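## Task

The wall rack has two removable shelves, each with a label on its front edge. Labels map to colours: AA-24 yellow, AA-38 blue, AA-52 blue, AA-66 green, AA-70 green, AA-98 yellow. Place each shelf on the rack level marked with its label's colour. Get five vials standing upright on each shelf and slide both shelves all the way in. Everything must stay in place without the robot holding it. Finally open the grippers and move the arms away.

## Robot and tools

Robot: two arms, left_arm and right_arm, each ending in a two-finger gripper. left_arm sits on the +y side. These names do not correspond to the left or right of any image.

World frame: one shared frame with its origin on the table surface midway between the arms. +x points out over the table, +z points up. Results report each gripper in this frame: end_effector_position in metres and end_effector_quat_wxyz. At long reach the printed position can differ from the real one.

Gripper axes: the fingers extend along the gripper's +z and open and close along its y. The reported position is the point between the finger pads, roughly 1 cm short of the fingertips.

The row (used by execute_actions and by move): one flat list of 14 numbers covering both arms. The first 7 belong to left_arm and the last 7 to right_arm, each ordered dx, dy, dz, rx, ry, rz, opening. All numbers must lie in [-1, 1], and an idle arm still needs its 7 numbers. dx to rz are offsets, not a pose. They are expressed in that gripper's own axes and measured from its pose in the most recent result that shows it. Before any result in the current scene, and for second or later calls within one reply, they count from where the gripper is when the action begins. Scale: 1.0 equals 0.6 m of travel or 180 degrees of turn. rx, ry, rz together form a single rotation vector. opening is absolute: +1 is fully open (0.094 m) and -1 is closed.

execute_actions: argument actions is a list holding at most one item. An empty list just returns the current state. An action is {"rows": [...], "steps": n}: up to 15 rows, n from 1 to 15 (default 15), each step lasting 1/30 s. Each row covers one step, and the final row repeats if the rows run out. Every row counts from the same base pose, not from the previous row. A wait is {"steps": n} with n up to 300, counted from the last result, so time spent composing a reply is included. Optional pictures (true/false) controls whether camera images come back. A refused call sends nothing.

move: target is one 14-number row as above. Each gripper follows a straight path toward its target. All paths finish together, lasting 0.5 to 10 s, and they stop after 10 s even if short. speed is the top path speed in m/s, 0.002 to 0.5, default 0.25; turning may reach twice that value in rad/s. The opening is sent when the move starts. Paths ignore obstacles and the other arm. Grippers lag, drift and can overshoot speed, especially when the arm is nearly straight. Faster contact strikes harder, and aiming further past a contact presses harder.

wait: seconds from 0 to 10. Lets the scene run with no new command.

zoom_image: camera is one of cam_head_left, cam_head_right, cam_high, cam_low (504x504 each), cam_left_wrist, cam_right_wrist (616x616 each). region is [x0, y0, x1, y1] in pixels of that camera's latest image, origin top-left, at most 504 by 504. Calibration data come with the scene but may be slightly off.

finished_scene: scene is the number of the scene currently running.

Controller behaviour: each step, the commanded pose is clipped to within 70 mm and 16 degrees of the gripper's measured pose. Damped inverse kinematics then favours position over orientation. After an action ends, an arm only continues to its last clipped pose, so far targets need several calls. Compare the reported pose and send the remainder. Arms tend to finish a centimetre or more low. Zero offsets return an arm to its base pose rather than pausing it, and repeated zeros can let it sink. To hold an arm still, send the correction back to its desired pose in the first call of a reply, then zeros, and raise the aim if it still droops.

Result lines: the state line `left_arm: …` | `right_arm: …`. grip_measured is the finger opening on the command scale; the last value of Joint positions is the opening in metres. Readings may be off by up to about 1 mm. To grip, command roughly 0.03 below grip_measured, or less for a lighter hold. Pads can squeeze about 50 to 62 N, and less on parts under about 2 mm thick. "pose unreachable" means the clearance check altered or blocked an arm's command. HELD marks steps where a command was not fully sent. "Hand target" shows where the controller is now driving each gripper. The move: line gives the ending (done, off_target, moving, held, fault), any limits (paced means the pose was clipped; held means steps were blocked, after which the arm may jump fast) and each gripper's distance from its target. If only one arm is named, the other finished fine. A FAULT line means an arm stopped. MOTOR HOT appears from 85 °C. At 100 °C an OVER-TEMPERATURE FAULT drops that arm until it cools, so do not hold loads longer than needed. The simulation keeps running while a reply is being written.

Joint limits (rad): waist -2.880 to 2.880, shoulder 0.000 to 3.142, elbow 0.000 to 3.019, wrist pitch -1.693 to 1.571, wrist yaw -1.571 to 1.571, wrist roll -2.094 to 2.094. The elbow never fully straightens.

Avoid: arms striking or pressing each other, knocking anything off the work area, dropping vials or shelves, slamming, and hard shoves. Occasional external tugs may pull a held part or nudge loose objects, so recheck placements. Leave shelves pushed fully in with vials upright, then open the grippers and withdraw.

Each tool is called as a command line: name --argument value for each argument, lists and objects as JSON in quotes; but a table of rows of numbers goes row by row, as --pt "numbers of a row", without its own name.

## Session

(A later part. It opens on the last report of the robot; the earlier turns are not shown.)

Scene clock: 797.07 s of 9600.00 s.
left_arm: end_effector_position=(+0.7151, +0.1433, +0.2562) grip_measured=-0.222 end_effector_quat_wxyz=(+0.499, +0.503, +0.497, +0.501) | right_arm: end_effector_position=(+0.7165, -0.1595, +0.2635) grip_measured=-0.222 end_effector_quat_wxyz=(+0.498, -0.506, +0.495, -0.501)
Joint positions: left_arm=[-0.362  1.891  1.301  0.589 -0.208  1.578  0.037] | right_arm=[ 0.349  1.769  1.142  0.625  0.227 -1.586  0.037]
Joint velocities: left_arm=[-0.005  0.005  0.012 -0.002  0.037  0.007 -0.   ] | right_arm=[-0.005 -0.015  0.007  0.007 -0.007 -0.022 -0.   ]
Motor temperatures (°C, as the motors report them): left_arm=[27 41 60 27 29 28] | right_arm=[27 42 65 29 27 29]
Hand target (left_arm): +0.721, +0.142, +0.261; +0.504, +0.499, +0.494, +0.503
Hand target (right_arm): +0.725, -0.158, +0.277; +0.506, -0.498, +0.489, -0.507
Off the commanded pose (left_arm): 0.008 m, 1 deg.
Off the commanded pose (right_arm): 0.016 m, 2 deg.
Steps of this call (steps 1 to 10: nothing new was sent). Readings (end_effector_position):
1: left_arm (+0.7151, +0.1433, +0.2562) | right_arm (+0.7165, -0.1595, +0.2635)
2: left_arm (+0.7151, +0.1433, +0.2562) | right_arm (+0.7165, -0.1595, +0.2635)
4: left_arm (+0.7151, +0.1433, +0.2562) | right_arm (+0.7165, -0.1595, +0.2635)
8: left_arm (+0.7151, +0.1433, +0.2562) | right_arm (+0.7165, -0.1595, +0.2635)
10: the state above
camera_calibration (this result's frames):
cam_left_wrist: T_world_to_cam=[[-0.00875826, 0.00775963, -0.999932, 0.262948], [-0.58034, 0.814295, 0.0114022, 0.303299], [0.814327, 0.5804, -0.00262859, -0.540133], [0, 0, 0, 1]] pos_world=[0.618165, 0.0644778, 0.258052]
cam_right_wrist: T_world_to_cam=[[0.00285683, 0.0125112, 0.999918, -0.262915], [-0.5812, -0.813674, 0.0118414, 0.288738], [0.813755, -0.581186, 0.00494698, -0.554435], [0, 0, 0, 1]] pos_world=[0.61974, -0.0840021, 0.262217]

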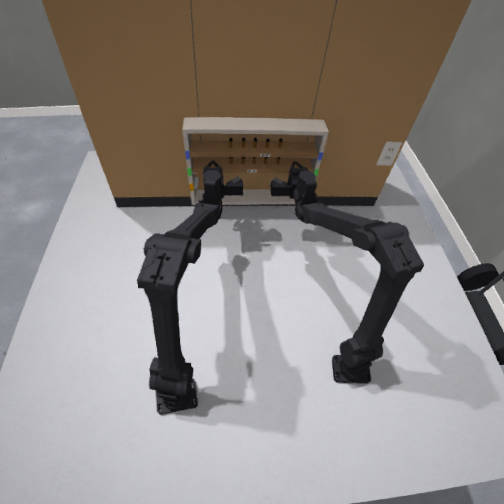

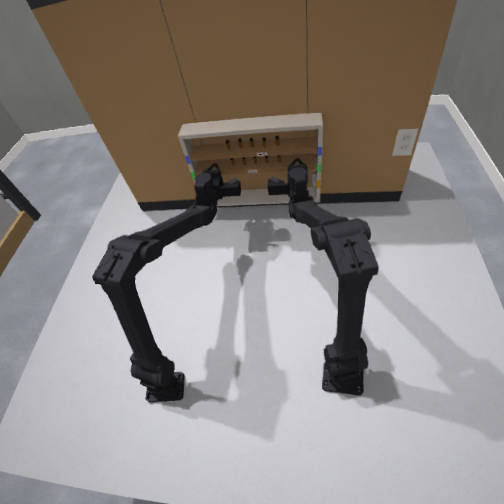

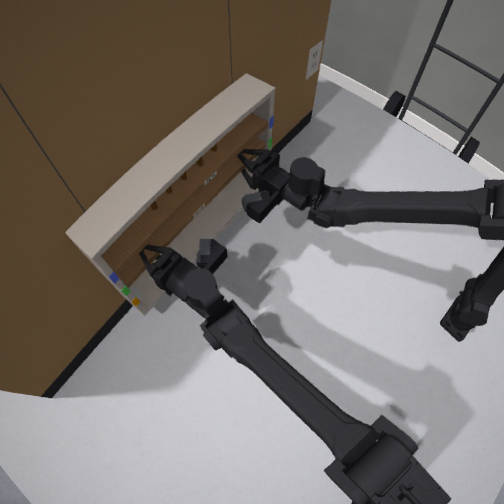

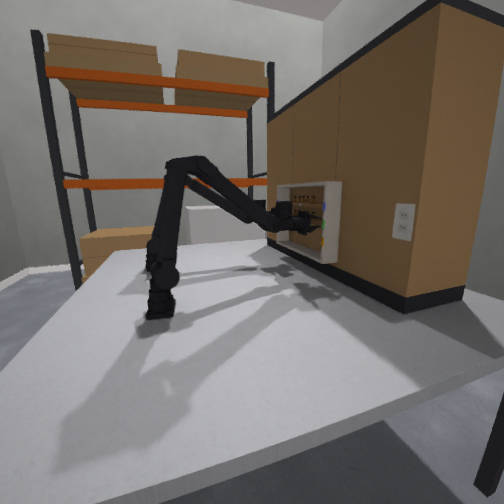

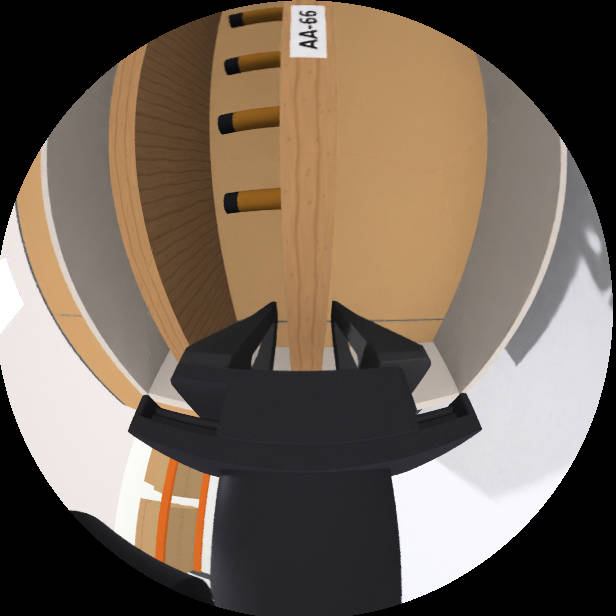

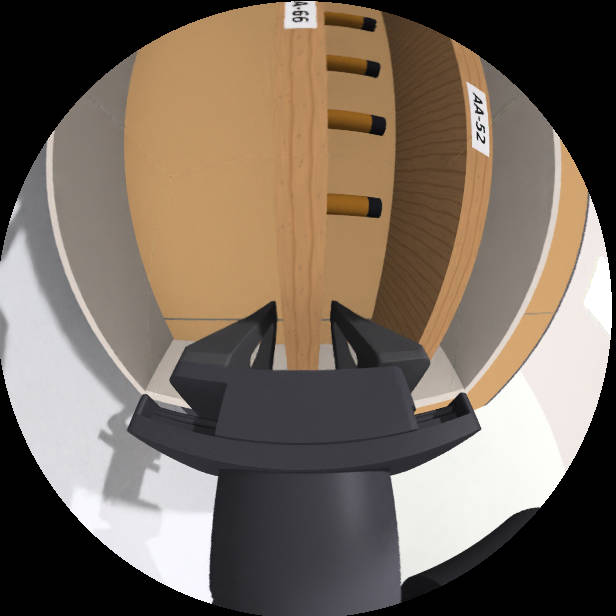

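execute_actions --actions '[{"rows": [ [-0.0029,0.0062,0.0068,-0.0044,0,-0.0010,-0.18,-0.0033,-0.0231,0.0092,0.0096,0,0.0023,-0.18], [-0.0034,0.0048,0.0026,-0.0041,0,-0.0010,-0.14,-0.0032,-0.0242,0.0031,0.0103,0,0.0025,-0.14], [-0.0040,0.0035,-0.0016,-0.0039,0,-0.0009,-0.10,-0.0031,-0.0253,-0.0029,0.0109,0,0.0026,-0.10], [-0.0045,0.0021,-0.0058,-0.0036,0,-0.0009,-0.07,-0.0031,-0.0264,-0.0090,0.0116,0,0.0028,-0.07], [-0.0050,0.0008,-0.0100,-0.0034,0,-0.0008,-0.05,-0.0030,-0.0275,-0.0150,0.0123,0,0.0030,-0.05], [-0.0050,0.0008,-0.0125,-0.0034,0,-0.0008,-0.05,-0.0030,-0.0275,-0.0175,0.0123,0,0.0030,-0.05], [-0.0050,0.0008,-0.0150,-0.0034,0,-0.0008,-0.05,-0.0030,-0.0275,-0.0200,0.0123,0,0.0030,-0.05], [-0.0050,0.0008,-0.0178,-0.0034,0,-0.0008,-0.05,-0.0030,-0.0275,-0.0228,0.0123,0,0.0030,-0.05], [-0.0050,0.0008,-0.0206,-0.0034,0,-0.0008,-0.05,-0.0030,-0.0275,-0.0256,0.0123,0,0.0030,-0.05], [-0.0050,0.0008,-0.0234,-0.0034,0,-0.0008,-0.05,-0.0030,-0.0275,-0.0284,0.0123,0,0.0030,-0.05], [-0.0050,0.0008,-0.0262,-0.0034,0,-0.0008,-0.05,-0.0030,-0.0275,-0.0312,0.0123,0,0.0030,-0.05], [-0.0050,0.0008,-0.0287,-0.0034,0,-0.0008,-0.05,-0.0030,-0.0275,-0.0337,0.0123,0,0.0030,-0.05], [-0.0050,0.0008,-0.0307,-0.0034,0,-0.0008,-0.05,-0.0030,-0.0275,-0.0357,0.0123,0,0.0030,-0.05], [-0.0050,0.0008,-0.0320,-0.0034,0,-0.0008,-0.05,-0.0030,-0.0275,-0.0370,0.0123,0,0.0030,-0.05] ], "steps": 15}]' --pictures false

execute_actions --actions '[{"steps": 6}]' --pictures false

Scene clock: 816.67 s of 9600.00 s.
left_arm: end_effector_position=(+0.7011, +0.1480, +0.2428) grip_measured=-0.051 end_effector_quat_wxyz=(+0.490, +0.507, +0.504, +0.499) | right_arm: end_effector_position=(+0.7031, -0.1644, +0.2502) grip_measured=-0.052 end_effector_quat_wxyz=(+0.490, -0.509, +0.500, -0.500)
Joint positions: left_arm=[-0.362  1.872  1.246  0.604 -0.218  1.578  0.045] | right_arm=[ 0.349  1.755  1.091  0.644  0.237 -1.586  0.045]
Joint velocities: left_arm=[-0.015 -0.083 -0.1   -0.002 -0.051 -0.095 -0.001] | right_arm=[-0.005 -0.112 -0.1   -0.002 -0.007 -0.051 -0.001]
Motor temperatures (°C, as the motors report them): left_arm=[27 41 56 27 29 28] | right_arm=[27 42 59 29 27 29]
Hand target (left_arm): +0.696, +0.140, +0.257; +0.503, +0.500, +0.495, +0.503
Hand target (right_arm): +0.695, -0.158, +0.279; +0.510, -0.494, +0.487, -0.509
Off the commanded pose (left_arm): 0.017 m, 2 deg.
Off the commanded pose (right_arm): 0.032 m, 3 deg.
Steps of this call (steps 1 to 90: nothing new was sent; then 16.10 s passed at rest; steps 91 to 105: all 15 steps of this action). Readings (end_effector_position):
91: left_arm (+0.7151, +0.1433, +0.2562) | right_arm (+0.7165, -0.1595, +0.2635)
92: left_arm (+0.7151, +0.1434, +0.2562) | right_arm (+0.7165, -0.1595, +0.2635)
94: left_arm (+0.7150, +0.1438, +0.2560) | right_arm (+0.7164, -0.1599, +0.2633)
98: left_arm (+0.7110, +0.1452, +0.2491) | right_arm (+0.7127, -0.1614, +0.2573)
105: the state above

Scene clock: 816.87 s of 9600.00 s.
left_arm: end_effector_position=(+0.6996, +0.1483, +0.2447) grip_measured=-0.051 end_effector_quat_wxyz=(+0.491, +0.506, +0.503, +0.499) | right_arm: end_effector_position=(+0.7012, -0.1649, +0.2519) grip_measured=-0.052 end_effector_quat_wxyz=(+0.490, -0.509, +0.500, -0.501)
Joint positions: left_arm=[-0.362  1.867  1.242  0.606 -0.218  1.578  0.045] | right_arm=[ 0.349  1.748  1.086  0.644  0.237 -1.586  0.045]
Joint velocities: left_arm=[-0.005 -0.005 -0.022 -0.002  0.022  0.037 -0.001] | right_arm=[-0.005 -0.005  0.007 -0.007  0.022 -0.066  0.   ]
Motor temperatures (°C, as the motors report them): left_arm=[27 41 55 27 29 28] | right_arm=[27 42 59 29 27 29]
Hand target (left_arm): +0.696, +0.140, +0.257; +0.503, +0.500, +0.495, +0.503
Hand target (right_arm): +0.695, -0.158, +0.279; +0.510, -0.494, +0.487, -0.509
Off the commanded pose (left_arm): 0.015 m, 2 deg.
Off the commanded pose (right_arm): 0.030 m, 3 deg.
Steps of this call (steps 1 to 6: nothing new was sent). Readings (end_effector_position):
1: left_arm (+0.7002, +0.1482, +0.2429) | right_arm (+0.7021, -0.1647, +0.2503)
2: left_arm (+0.6998, +0.1483, +0.2434) | right_arm (+0.7015, -0.1648, +0.2508)
4: left_arm (+0.6997, +0.1483, +0.2444) | right_arm (+0.7013, -0.1649, +0.2516)
6: the state above

execute_actions --actions '[{"rows": [ [-0.0130,0.0225,-0.0070,-0.0096,-0.0032,-0.0024,-0.05,-0.0109,-0.0492,-0.0128,0.0179,-0.0032,0.0044,-0.05], [-0.0129,0.0250,-0.0074,-0.0103,-0.0032,-0.0025,-0.05,-0.0107,-0.0517,-0.0132,0.0185,-0.0032,0.0045,-0.05], [-0.0127,0.0275,-0.0079,-0.0109,-0.0032,-0.0027,-0.05,-0.0106,-0.0541,-0.0137,0.0192,-0.0032,0.0047,-0.05], [-0.0126,0.0300,-0.0084,-0.0115,-0.0032,-0.0028,-0.05,-0.0104,-0.0566,-0.0142,0.0199,-0.0032,0.0049,-0.05], [-0.0125,0.0325,-0.0088,-0.0121,-0.0032,-0.0030,-0.05,-0.0103,-0.0590,-0.0146,0.0205,-0.0032,0.0050,-0.05], [-0.0124,0.0350,-0.0093,-0.0128,-0.0032,-0.0031,-0.05,-0.0101,-0.0614,-0.0151,0.0212,-0.0032,0.0052,-0.05], [-0.0122,0.0375,-0.0097,-0.0134,-0.0032,-0.0033,-0.05,-0.0100,-0.0639,-0.0155,0.0218,-0.0032,0.0053,-0.05], [-0.0121,0.0400,-0.0102,-0.0140,-0.0032,-0.0034,-0.05,-0.0098,-0.0663,-0.0160,0.0225,-0.0032,0.0055,-0.05] ], "steps": 15}]'

Scene clock: 827.60 s of 9600.00 s.
left_arm: end_effector_position=(+0.6974, +0.1488, +0.2583) grip_measured=-0.051 end_effector_quat_wxyz=(+0.497, +0.501, +0.500, +0.503) | right_arm: end_effector_position=(+0.6988, -0.1655, +0.2648) grip_measured=-0.052 end_effector_quat_wxyz=(+0.496, -0.503, +0.497, -0.504)
Joint positions: left_arm=[-0.362  1.848  1.242  0.606 -0.218  1.578  0.045] | right_arm=[ 0.349  1.729  1.086  0.644  0.237 -1.586  0.045]
Joint velocities: left_arm=[-0.005 -0.034  0.017  0.002  0.037  0.007 -0.001] | right_arm=[-0.024 -0.024 -0.007  0.012 -0.022 -0.022 -0.   ]
Motor temperatures (°C, as the motors report them): left_arm=[27 42 53 27 29 28] | right_arm=[27 43 56 29 27 29]
Hand target (left_arm): +0.694, +0.141, +0.269; +0.507, +0.495, +0.492, +0.505
Hand target (right_arm): +0.692, -0.159, +0.291; +0.514, -0.489, +0.484, -0.512
Off the commanded pose (left_arm): 0.014 m, 2 deg.
Off the commanded pose (right_arm): 0.029 m, 3 deg.
Steps of this call (steps 1 to 90: nothing new was sent; then 7.23 s passed at rest; steps 91 to 105: all 15 steps of this action). Readings (end_effector_position):
91: left_arm (+0.6996, +0.1483, +0.2447) | right_arm (+0.7012, -0.1649, +0.2519)
92: left_arm (+0.6996, +0.1483, +0.2447) | right_arm (+0.7012, -0.1649, +0.2519)
94: left_arm (+0.6995, +0.1484, +0.2453) | right_arm (+0.7011, -0.1649, +0.2524)
98: left_arm (+0.6989, +0.1485, +0.2495) | right_arm (+0.7004, -0.1651, +0.2563)
105: the state above
camera_calibration (this result's frames):
cam_left_wrist: T_world_to_cam=[[-0.00920761, 0.00775307, -0.999928, 0.265139], [-0.588383, 0.808498, 0.0116868, 0.294917], [0.80853, 0.588448, -0.00288256, -0.526028], [0, 0, 0, 1]] pos_world=[0.601275, 0.0690445, 0.260157]
cam_right_wrist: T_world_to_cam=[[0.000379546, 0.0118797, 0.999929, -0.262425], [-0.58927, -0.807876, 0.00982167, 0.280792], [0.807936, -0.589232, 0.00669372, -0.541275], [0, 0, 0, 1]] pos_world=[0.602877, -0.0889741, 0.263272]

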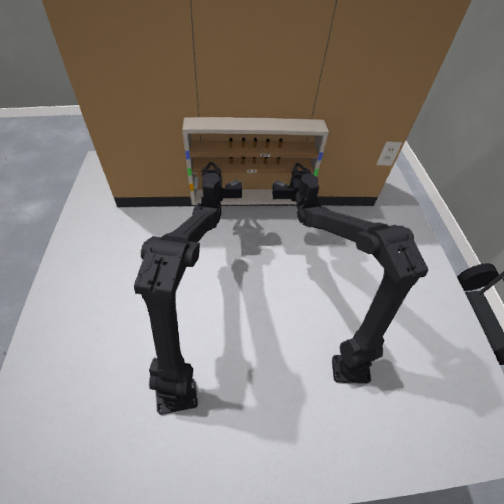

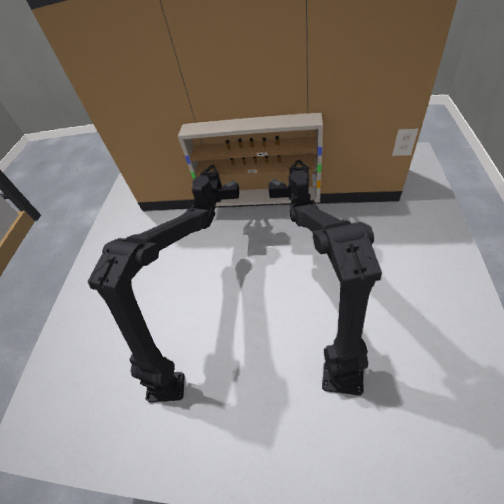

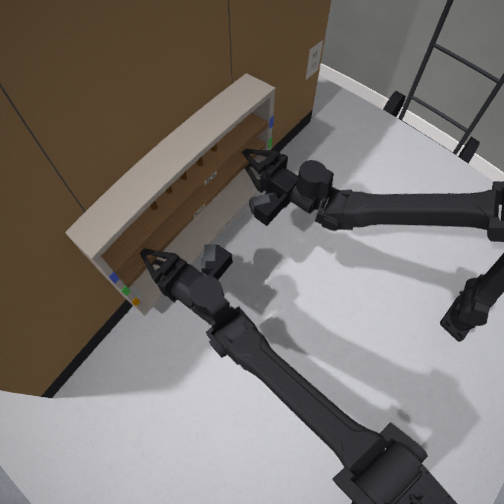

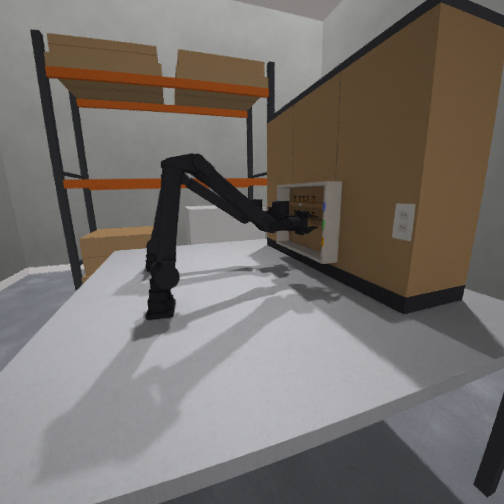

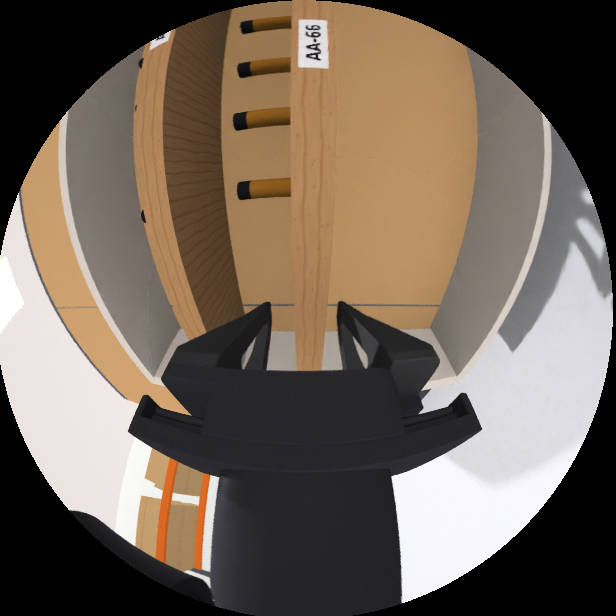

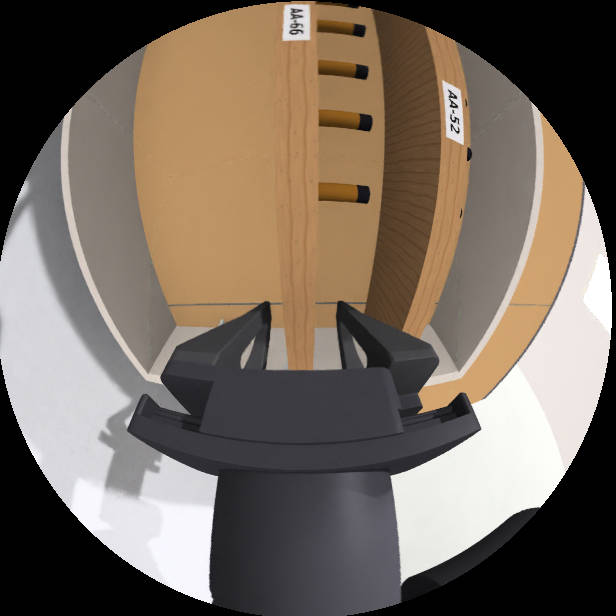

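execute_actions --actions '[{"rows": [ [-0.0126,0.0173,-0.0081,-0.0081,-0.0031,-0.002,-0.05,-0.0108,-0.0448,-0.0131,0.0166,-0.0031,0.0042,-0.05], [-0.0114,0.0173,-0.0118,-0.0081,-0.0029,-0.002,-0.05,-0.0097,-0.0448,-0.0168,0.0166,-0.0029,0.0042,-0.05], [-0.0098,0.0173,-0.0171,-0.0081,-0.0027,-0.002,-0.05,-0.0082,-0.0448,-0.0221,0.0166,-0.0027,0.0042,-0.05], [-0.0079,0.0173,-0.0231,-0.0081,-0.0025,-0.002,-0.05,-0.0064,-0.0448,-0.0281,0.0166,-0.0025,0.0042,-0.05], [-0.0058,0.0173,-0.0298,-0.0081,-0.0022,-0.002,-0.05,-0.0045,-0.0448,-0.0348,0.0166,-0.0022,0.0042,-0.05], [-0.0037,0.0173,-0.0366,-0.0081,-0.0019,-0.002,-0.05,-0.0025,-0.0448,-0.0416,0.0166,-0.0019,0.0042,-0.05], [-0.0017,0.0173,-0.0433,-0.0081,-0.0016,-0.002,-0.05,-0.0005,-0.0448,-0.0483,0.0166,-0.0016,0.0042,-0.05], [0.0004,0.0173,-0.0501,-0.0081,-0.0013,-0.002,-0.05,0.0015,-0.0448,-0.0551,0.0166,-0.0013,0.0042,-0.05], [0.0025,0.0173,-0.0568,-0.0081,-0.0010,-0.002,-0.05,0.0035,-0.0448,-0.0618,0.0166,-0.0010,0.0042,-0.05], [0.0046,0.0173,-0.0636,-0.0081,-0.0007,-0.002,-0.05,0.0054,-0.0448,-0.0686,0.0166,-0.0007,0.0042,-0.05], [0.0065,0.0173,-0.0696,-0.0081,-0.0005,-0.002,-0.05,0.0072,-0.0448,-0.0746,0.0166,-0.0005,0.0042,-0.05], [0.0081,0.0173,-0.0748,-0.0081,-0.0003,-0.002,-0.05,0.0087,-0.0448,-0.0798,0.0166,-0.0003,0.0042,-0.05], [0.0093,0.0173,-0.0786,-0.0081,-0.0001,-0.002,-0.05,0.0098,-0.0448,-0.0836,0.0166,-0.0001,0.0042,-0.05], [0.0100,0.0173,-0.0808,-0.0081,0,-0.002,-0.05,0.0105,-0.0448,-0.0858,0.0166,0,0.0042,-0.05] ], "steps": 15}]' --pictures false

execute_actions --actions '[{"steps": 8}]'

zoom_image --camera "cam_high" --region '[235, 100, 295, 160]'

zoom_image --camera "cam_low" --region '[265, 175, 345, 255]'

Scene clock: 838.53 s of 9600.00 s.
left_arm: end_effector_position=(+0.6538, +0.1595, +0.2543) grip_measured=-0.051 end_effector_quat_wxyz=(+0.492, +0.502, +0.503, +0.503) | right_arm: end_effector_position=(+0.6560, -0.1774, +0.2620) grip_measured=-0.052 end_effector_quat_wxyz=(+0.491, -0.503, +0.500, -0.505)
Joint positions: left_arm=[-0.362  1.755  1.097  0.647 -0.225  1.578  0.045] | right_arm=[ 0.349  1.634  0.953  0.674  0.247 -1.586  0.045]
Joint velocities: left_arm=[-0.005 -0.2   -0.159  0.056 -0.007 -0.007  0.   ] | right_arm=[-0.005 -0.22  -0.139  0.056  0.051 -0.051 -0.002]
Motor temperatures (°C, as the motors report them): left_arm=[27 42 52 27 29 28] | right_arm=[27 43 55 29 27 29]
Hand target (left_arm): +0.649, +0.154, +0.268; +0.504, +0.493, +0.495, +0.508
Hand target (right_arm): +0.648, -0.172, +0.290; +0.512, -0.486, +0.487, -0.514
Off the commanded pose (left_arm): 0.016 m, 2 deg.
Off the commanded pose (right_arm): 0.032 m, 4 deg.
Steps of this call (steps 1 to 90: nothing new was sent; then 7.43 s passed at rest; steps 91 to 105: all 15 steps of this action). Readings (end_effector_position):
91: left_arm (+0.6974, +0.1488, +0.2586) | right_arm (+0.6987, -0.1655, +0.2653)
92: left_arm (+0.6971, +0.1489, +0.2583) | right_arm (+0.6986, -0.1656, +0.2649)
94: left_arm (+0.6941, +0.1497, +0.2566) | right_arm (+0.6961, -0.1663, +0.2636)
98: left_arm (+0.6796, +0.1532, +0.2514) | right_arm (+0.6824, -0.1701, +0.2581)
105: the state above

Scene clock: 838.80 s of 9600.00 s.
left_arm: end_effector_position=(+0.6513, +0.1600, +0.2612) grip_measured=-0.051 end_effector_quat_wxyz=(+0.496, +0.498, +0.501, +0.505) | right_arm: end_effector_position=(+0.6528, -0.1782, +0.2703) grip_measured=-0.052 end_effector_quat_wxyz=(+0.496, -0.498, +0.498, -0.508)
Joint positions: left_arm=[-0.362  1.743  1.093  0.653 -0.225  1.578  0.045] | right_arm=[ 0.349  1.618  0.948  0.679  0.247 -1.586  0.045]
Joint velocities: left_arm=[-0.015 -0.015  0.012  0.002  0.007 -0.081 -0.001] | right_arm=[-0.015 -0.005  0.017 -0.007  0.037 -0.007 -0.   ]
Motor temperatures (°C, as the motors report them): left_arm=[27 42 52 27 29 28] | right_arm=[27 43 55 29 27 29]
Hand target (left_arm): +0.649, +0.154, +0.268; +0.505, +0.493, +0.495, +0.508
Hand target (right_arm): +0.648, -0.172, +0.290; +0.512, -0.486, +0.487, -0.514
Off the commanded pose (left_arm): 0.010 m, 1 deg.
Off the commanded pose (right_arm): 0.023 m, 3 deg.
Steps of this call (steps 1 to 8: nothing new was sent). Readings (end_effector_position):
1: left_arm (+0.6523, +0.1598, +0.2564) | right_arm (+0.6543, -0.1778, +0.2639)
2: left_arm (+0.6517, +0.1599, +0.2582) | right_arm (+0.6535, -0.1780, +0.2662)
4: left_arm (+0.6513, +0.1600, +0.2608) | right_arm (+0.6529, -0.1782, +0.2696)
8: the state above
camera_calibration (this result's frames):
cam_left_wrist: T_world_to_cam=[[-0.00628017, 0.00704447, -0.999955, 0.26576], [-0.594259, 0.804219, 0.00939776, 0.263784], [0.804249, 0.594292, -0.000864386, -0.49399], [0, 0, 0, 1]] pos_world=[0.555716, 0.0795622, 0.262842]
cam_right_wrist: T_world_to_cam=[[-0.00729111, 0.0100025, 0.999923, -0.263127], [-0.597306, -0.802005, 0.00366732, 0.251265], [0.80198, -0.597234, 0.0118221, -0.510534], [0, 0, 0, 1]] pos_world=[0.557602, -0.100761, 0.268221]

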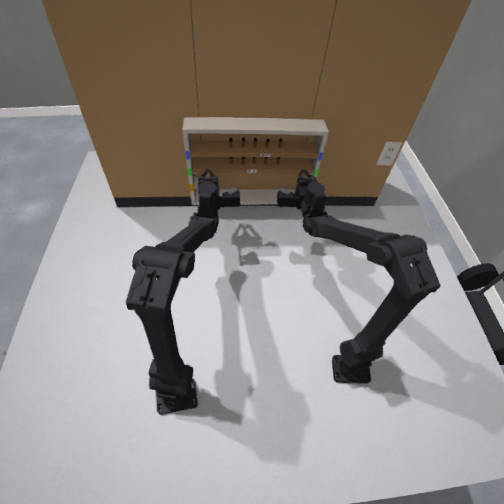

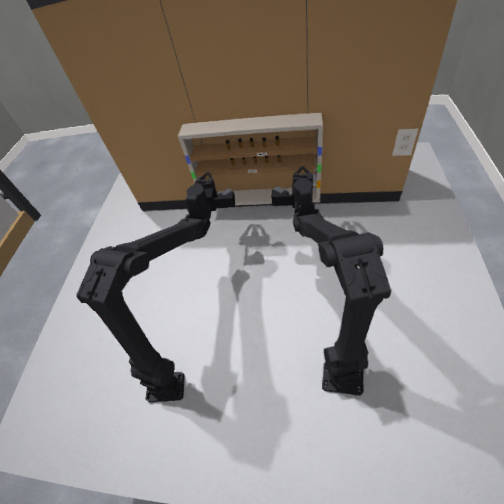

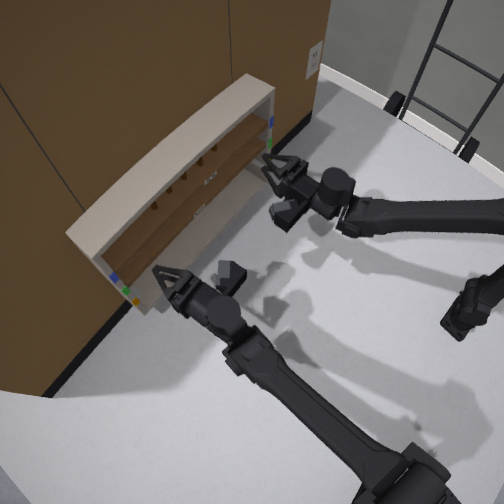

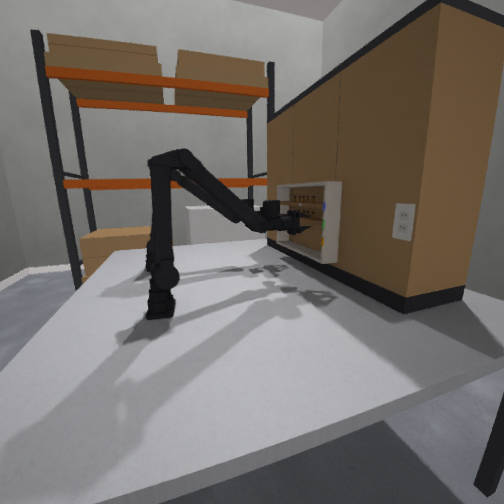

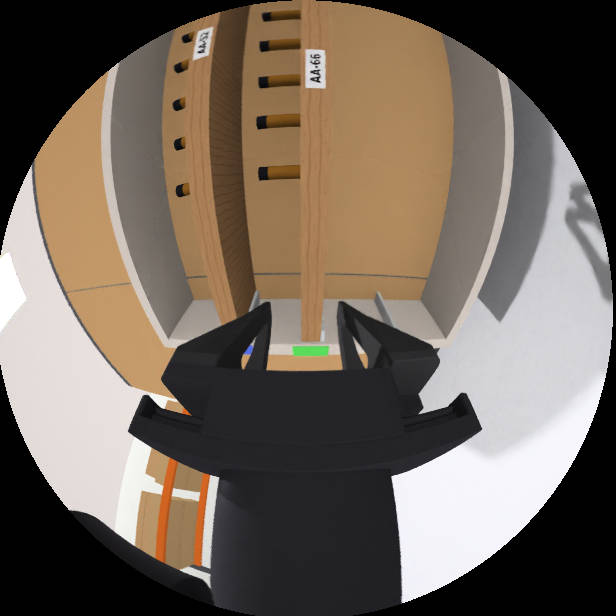

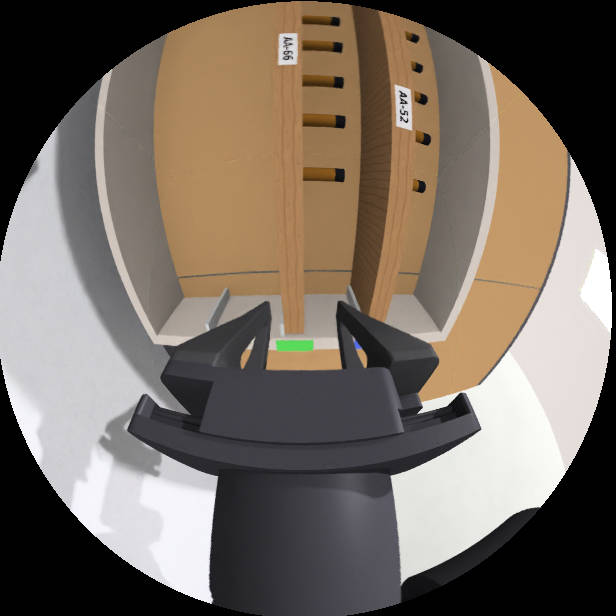

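Region (235, 100, 295, 160) of cam_high's 504x504 image, scaled by 8.400, with more detail than that image has.

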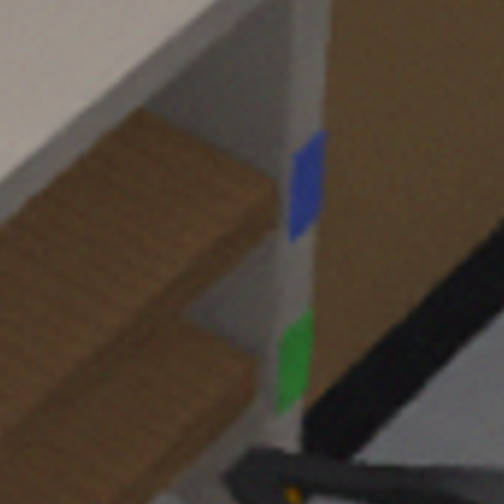

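Region (265, 175, 345, 255) of cam_low's 504x504 image, scaled by 6.300, with more detail than that image has.

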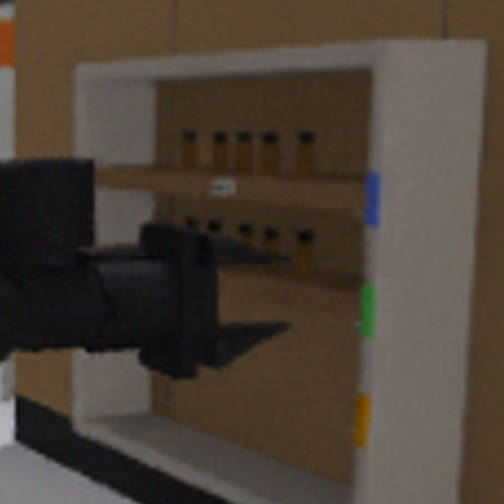

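zoom_image --camera "cam_left_wrist" --region '[160, 260, 350, 370]'

zoom_image --camera "cam_right_wrist" --region '[260, 260, 450, 370]'

zoom_image --camera "cam_high" --region '[95, 245, 155, 305]'

Region (160, 260, 350, 370) of cam_left_wrist's 616x616 image, scaled by 2.653, with more detail than that image has; it fills the top 292 rows of this view, and the rest is white.

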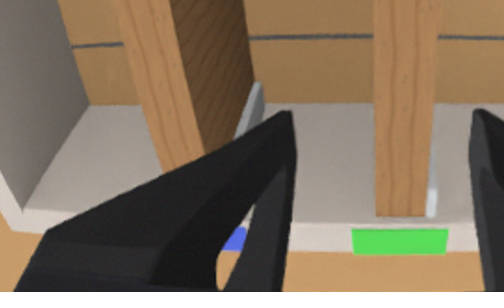

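Region (260, 260, 450, 370) of cam_right_wrist's 616x616 image, scaled by 2.653, with more detail than that image has; it fills the top 292 rows of this view, and the rest is white.

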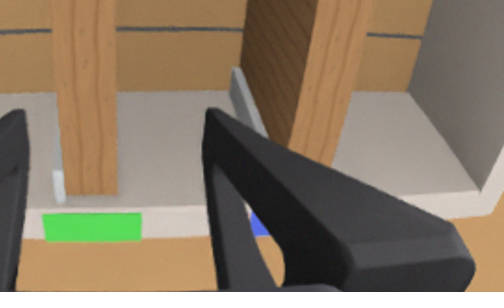

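Region (95, 245, 155, 305) of cam_high's 504x504 image, scaled by 8.400, with more detail than that image has.

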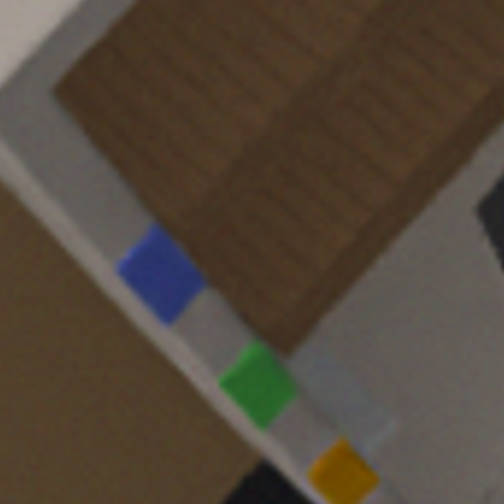

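move --target '[0, 0.16, 0.005, -0.011, 0, -0.0026, -0.05, 0.002, -0.183, 0.005, 0.0185, 0, 0.0048, -0.05]' --speed 0.15

zoom_image --camera "cam_left_wrist" --region '[250, 280, 370, 370]'

zoom_image --camera "cam_right_wrist" --region '[240, 280, 360, 370]'

Scene clock: 857.17 s of 9600.00 s.
left_arm: end_effector_position=(+0.6469, +0.1610, +0.3346) grip_measured=-0.051 end_effector_quat_wxyz=(+0.498, +0.496, +0.499, +0.507) | right_arm: end_effector_position=(+0.6453, -0.1797, +0.3365) grip_measured=-0.052 end_effector_quat_wxyz=(+0.494, -0.500, +0.498, -0.507)
Joint positions: left_arm=[-0.362  1.63   1.163  0.477 -0.225  1.578  0.045] | right_arm=[ 0.349  1.495  1.012  0.486  0.246 -1.586  0.045]
Joint velocities: left_arm=[-0.015  0.005 -0.002 -0.007 -0.051  0.007 -0.   ] | right_arm=[-0.015 -0.005  0.002 -0.012 -0.022  0.037  0.   ]
Motor temperatures (°C, as the motors report them): left_arm=[27 41 51 27 29 28] | right_arm=[27 43 54 29 27 29]
Hand target (left_arm): +0.653, +0.161, +0.357; +0.507, +0.487, +0.494, +0.512
Hand target (right_arm): +0.651, -0.181, +0.379; +0.514, -0.480, +0.486, -0.519
Off the commanded pose (left_arm): 0.024 m, 2 deg.
Off the commanded pose (right_arm): 0.045 m, 4 deg.
After step 90, 14.23 s passed at rest.
move: off_target (left_arm, right_arm)
camera_calibration (this result's frames):
cam_left_wrist: T_world_to_cam=[[0.000804212, 0.00551383, -0.999984, 0.334764], [-0.594306, 0.804229, 0.00395649, 0.26158], [0.804238, 0.594294, 0.00392367, -0.492562], [0, 0, 0, 1]] pos_world=[0.551327, 0.0805105, 0.335657]
cam_right_wrist: T_world_to_cam=[[-0.00211619, 0.0112487, 0.999934, -0.332455], [-0.596052, -0.802908, 0.00777082, 0.242947], [0.802943, -0.595997, 0.00840392, -0.505458], [0, 0, 0, 1]] pos_world=[0.54996, -0.102448, 0.334793]

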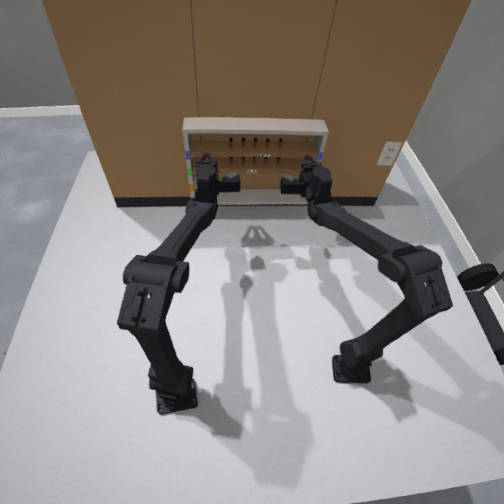

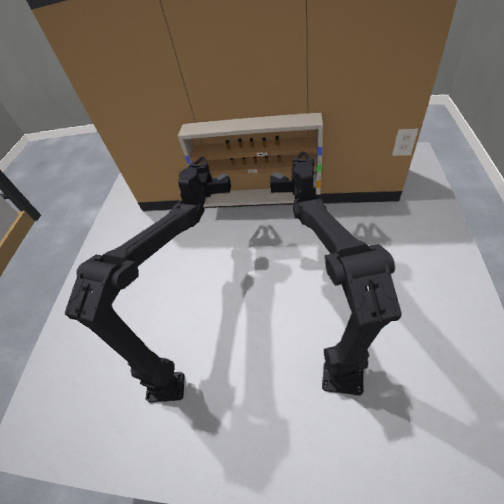

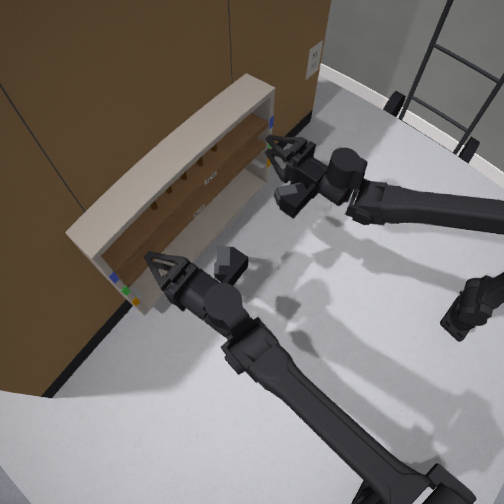

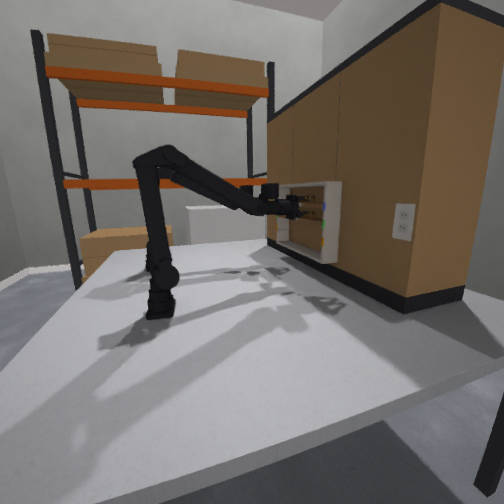

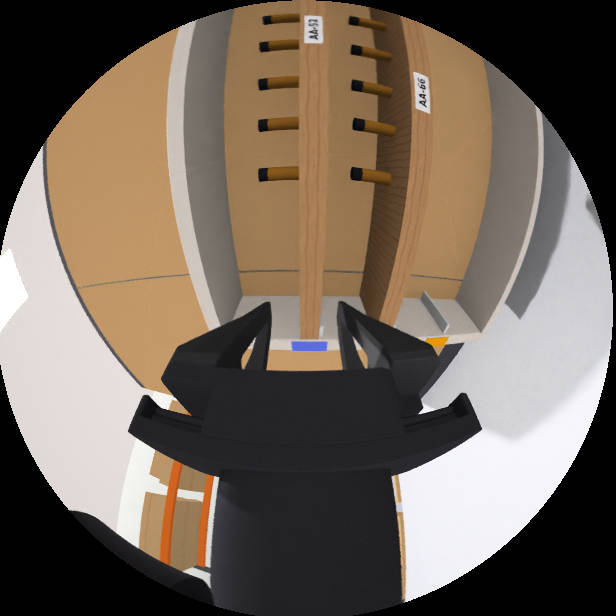

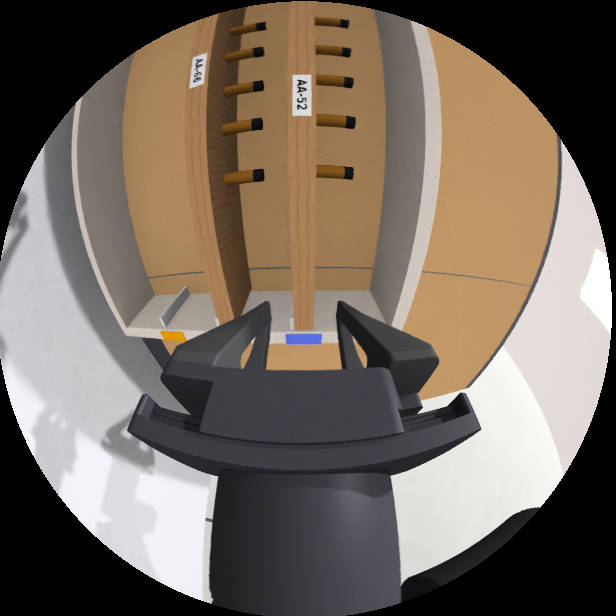

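Region (250, 280, 370, 370) of cam_left_wrist's 616x616 image, scaled by 4.200, with more detail than that image has; it fills the top 378 rows of this view, and the rest is white.

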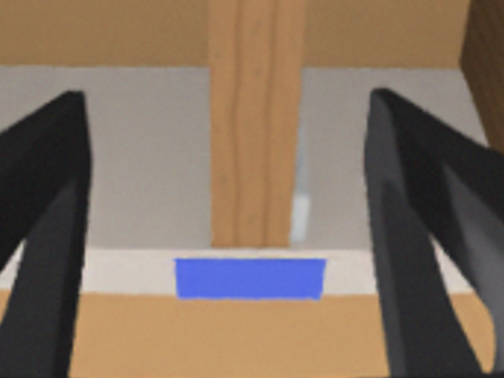

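Region (240, 280, 360, 370) of cam_right_wrist's 616x616 image, scaled by 4.200, with more detail than that image has; it fills the top 378 rows of this view, and the rest is white.

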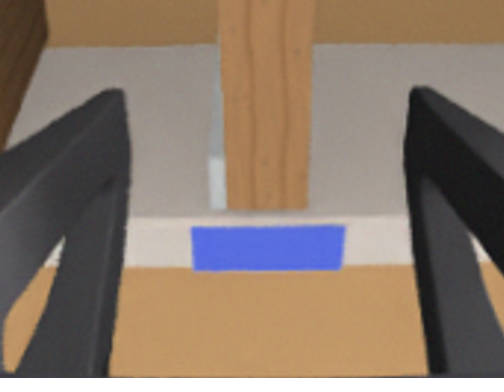

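execute_actions --actions '[{"rows": [ [-0.0012,0.0302,0.0149,-0.0068,0,-0.0016,-0.2,-0.0007,-0.0619,0.0192,0.0172,0,0.0043,-0.2], [-0.0025,0.0228,0.0170,-0.0050,0,-0.0012,-0.35,-0.0025,-0.0513,0.0214,0.0140,0,0.0035,-0.35], [-0.0037,0.0153,0.0191,-0.0031,0,-0.0007,-0.5,-0.0042,-0.0406,0.0236,0.0109,0,0.0028,-0.5], [-0.0049,0.0078,0.0212,-0.0012,0,-0.0003,-0.65,-0.0059,-0.030,0.0258,0.0077,0,0.002,-0.65], [-0.0054,0.0073,0.0232,-0.0011,0,-0.0003,-0.8,-0.0065,-0.030,0.0281,0.0077,0,0.002,-0.8], [-0.0061,0.0066,0.0262,-0.0010,0,-0.0002,-0.9,-0.0073,-0.030,0.0315,0.0077,0,0.002,-0.9], [-0.0069,0.0057,0.0298,-0.0008,0,-0.0002,-0.9,-0.0083,-0.030,0.0356,0.0077,0,0.002,-0.9], [-0.0079,0.0048,0.0338,-0.0006,0,-0.0002,-0.9,-0.0095,-0.030,0.0402,0.0077,0,0.002,-0.9], [-0.0088,0.0038,0.0378,-0.0005,0,-0.0001,-0.9,-0.0106,-0.030,0.0447,0.0077,0,0.002,-0.9], [-0.0097,0.0028,0.0417,-0.0003,0,-0.0001,-0.9,-0.0117,-0.030,0.0492,0.0077,0,0.002,-0.9], [-0.0107,0.0019,0.0457,-0.0001,0,0,-0.9,-0.0129,-0.030,0.0538,0.0077,0,0.002,-0.9], [-0.0115,0.0010,0.0493,0.0001,0,0,-0.9,-0.0139,-0.030,0.0579,0.0077,0,0.002,-0.9], [-0.0122,0.0003,0.0523,0.0002,0,0,-0.9,-0.0147,-0.030,0.0613,0.0077,0,0.002,-0.9], [-0.0127,-0.0002,0.0543,0.0003,0,0,-0.9,-0.0153,-0.030,0.0636,0.0077,0,0.002,-0.9] ], "steps": 15}]' --pictures false

execute_actions --actions '[{"steps": 8}]'

Scene clock: 880.17 s of 9600.00 s.
left_arm: end_effector_position=(+0.6644, +0.1572, +0.3264) grip_measured=-0.898 end_effector_quat_wxyz=(+0.495, +0.499, +0.501, +0.505) | right_arm: end_effector_position=(+0.6636, -0.1751, +0.3282) grip_measured=-0.898 end_effector_quat_wxyz=(+0.490, -0.505, +0.501, -0.504)
Joint positions: left_arm=[-0.362  1.68   1.21   0.469 -0.225  1.578  0.005] | right_arm=[ 0.349  1.547  1.058  0.477  0.244 -1.586  0.005]
Joint velocities: left_arm=[-0.005  0.142  0.115 -0.042 -0.007  0.007 -0.   ] | right_arm=[-0.015  0.171  0.144 -0.017 -0.081  0.037 -0.   ]
Motor temperatures (°C, as the motors report them): left_arm=[27 41 56 27 29 28] | right_arm=[27 42 61 29 27 29]
Hand target (left_arm): +0.678, +0.154, +0.335; +0.498, +0.496, +0.500, +0.507
Hand target (right_arm): +0.680, -0.172, +0.355; +0.502, -0.492, +0.493, -0.512
Off the commanded pose (left_arm): 0.018 m, 1 deg.
Off the commanded pose (right_arm): 0.033 m, 2 deg.
Steps of this call (steps 1 to 90: nothing new was sent; then 19.50 s passed at rest; steps 91 to 105: all 15 steps of this action). Readings (end_effector_position):
91: left_arm (+0.6469, +0.1610, +0.3346) | right_arm (+0.6453, -0.1795, +0.3365)
92: left_arm (+0.6469, +0.1610, +0.3346) | right_arm (+0.6453, -0.1795, +0.3365)
94: left_arm (+0.6470, +0.1610, +0.3343) | right_arm (+0.6453, -0.1795, +0.3365)
98: left_arm (+0.6488, +0.1606, +0.3328) | right_arm (+0.6468, -0.1791, +0.3340)
105: the state above

Scene clock: 880.43 s of 9600.00 s.
left_arm: end_effector_position=(+0.6670, +0.1566, +0.3214) grip_measured=-0.898 end_effector_quat_wxyz=(+0.492, +0.501, +0.503, +0.503) | right_arm: end_effector_position=(+0.6668, -0.1743, +0.3253) grip_measured=-0.898 end_effector_quat_wxyz=(+0.489, -0.507, +0.502, -0.503)
Joint positions: left_arm=[-0.362  1.689  1.214  0.466 -0.225  1.578  0.005] | right_arm=[ 0.349  1.557  1.066  0.474  0.244 -1.586  0.005]
Joint velocities: left_arm=[-0.005 -0.005 -0.017 -0.007  0.022 -0.037 -0.001] | right_arm=[-0.024 -0.005 -0.002 -0.002 -0.022 -0.066 -0.   ]
Motor temperatures (°C, as the motors report them): left_arm=[27 41 57 27 29 28] | right_arm=[27 42 61 29 27 29]
Hand target (left_arm): +0.678, +0.154, +0.334; +0.498, +0.496, +0.500, +0.506
Hand target (right_arm): +0.680, -0.172, +0.355; +0.502, -0.493, +0.493, -0.512
Off the commanded pose (left_arm): 0.019 m, 1 deg.
Off the commanded pose (right_arm): 0.034 m, 3 deg.
Steps of this call (steps 1 to 8: nothing new was sent). Readings (end_effector_position):
1: left_arm (+0.6657, +0.1569, +0.3251) | right_arm (+0.6654, -0.1747, +0.3275)
2: left_arm (+0.6665, +0.1567, +0.3235) | right_arm (+0.6663, -0.1744, +0.3264)
4: left_arm (+0.6669, +0.1566, +0.3215) | right_arm (+0.6668, -0.1743, +0.3255)
8: the state above
camera_calibration (this result's frames):
cam_left_wrist: T_world_to_cam=[[-0.0178379, 0.00954163, -0.999795, 0.333315], [-0.594099, 0.804184, 0.0182744, 0.272377], [0.804194, 0.594304, -0.00867627, -0.502052], [0, 0, 0, 1]] pos_world=[0.571512, 0.0761494, 0.323913]
cam_right_wrist: T_world_to_cam=[[0.018266, 0.0161391, 0.999703, -0.333945], [-0.594504, -0.803739, 0.0238379, 0.253786], [0.803885, -0.594763, -0.00508633, -0.515421], [0, 0, 0, 1]] pos_world=[0.571316, -0.0971853, 0.325175]

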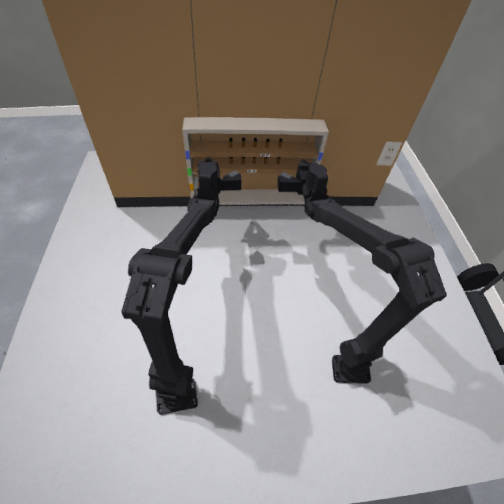

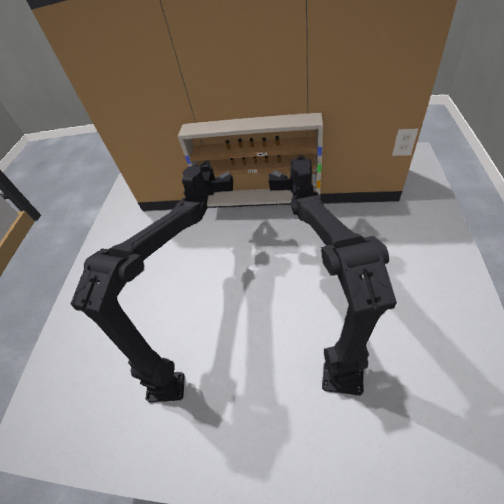

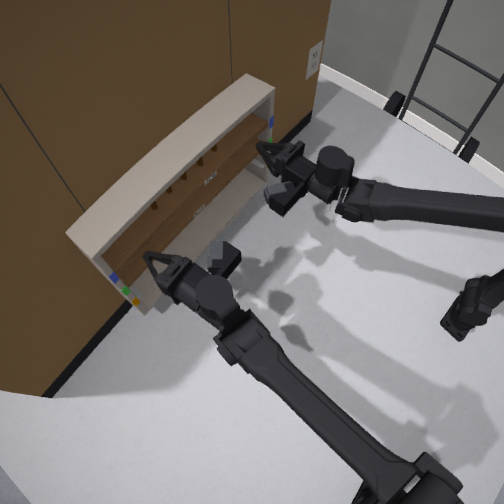

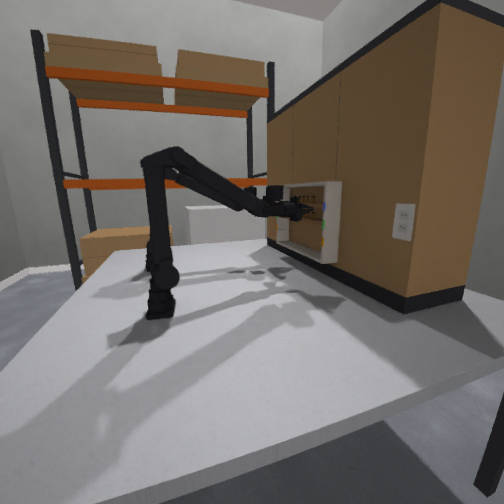

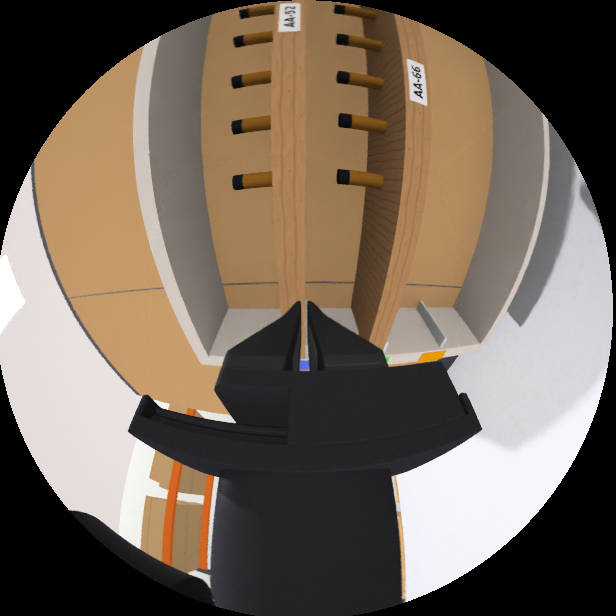

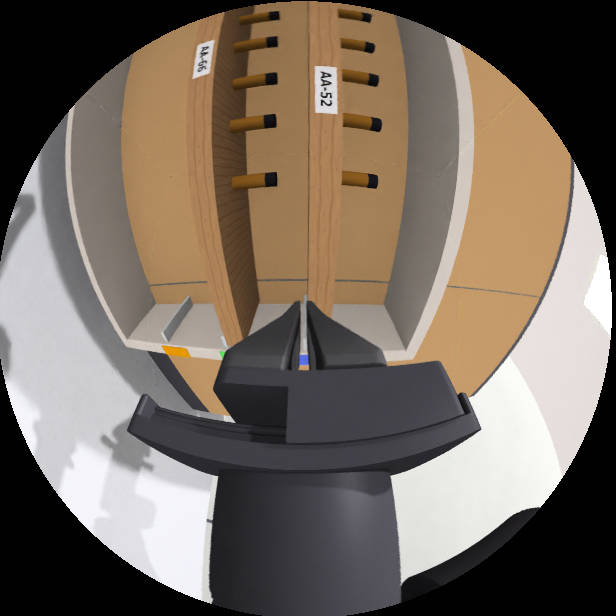

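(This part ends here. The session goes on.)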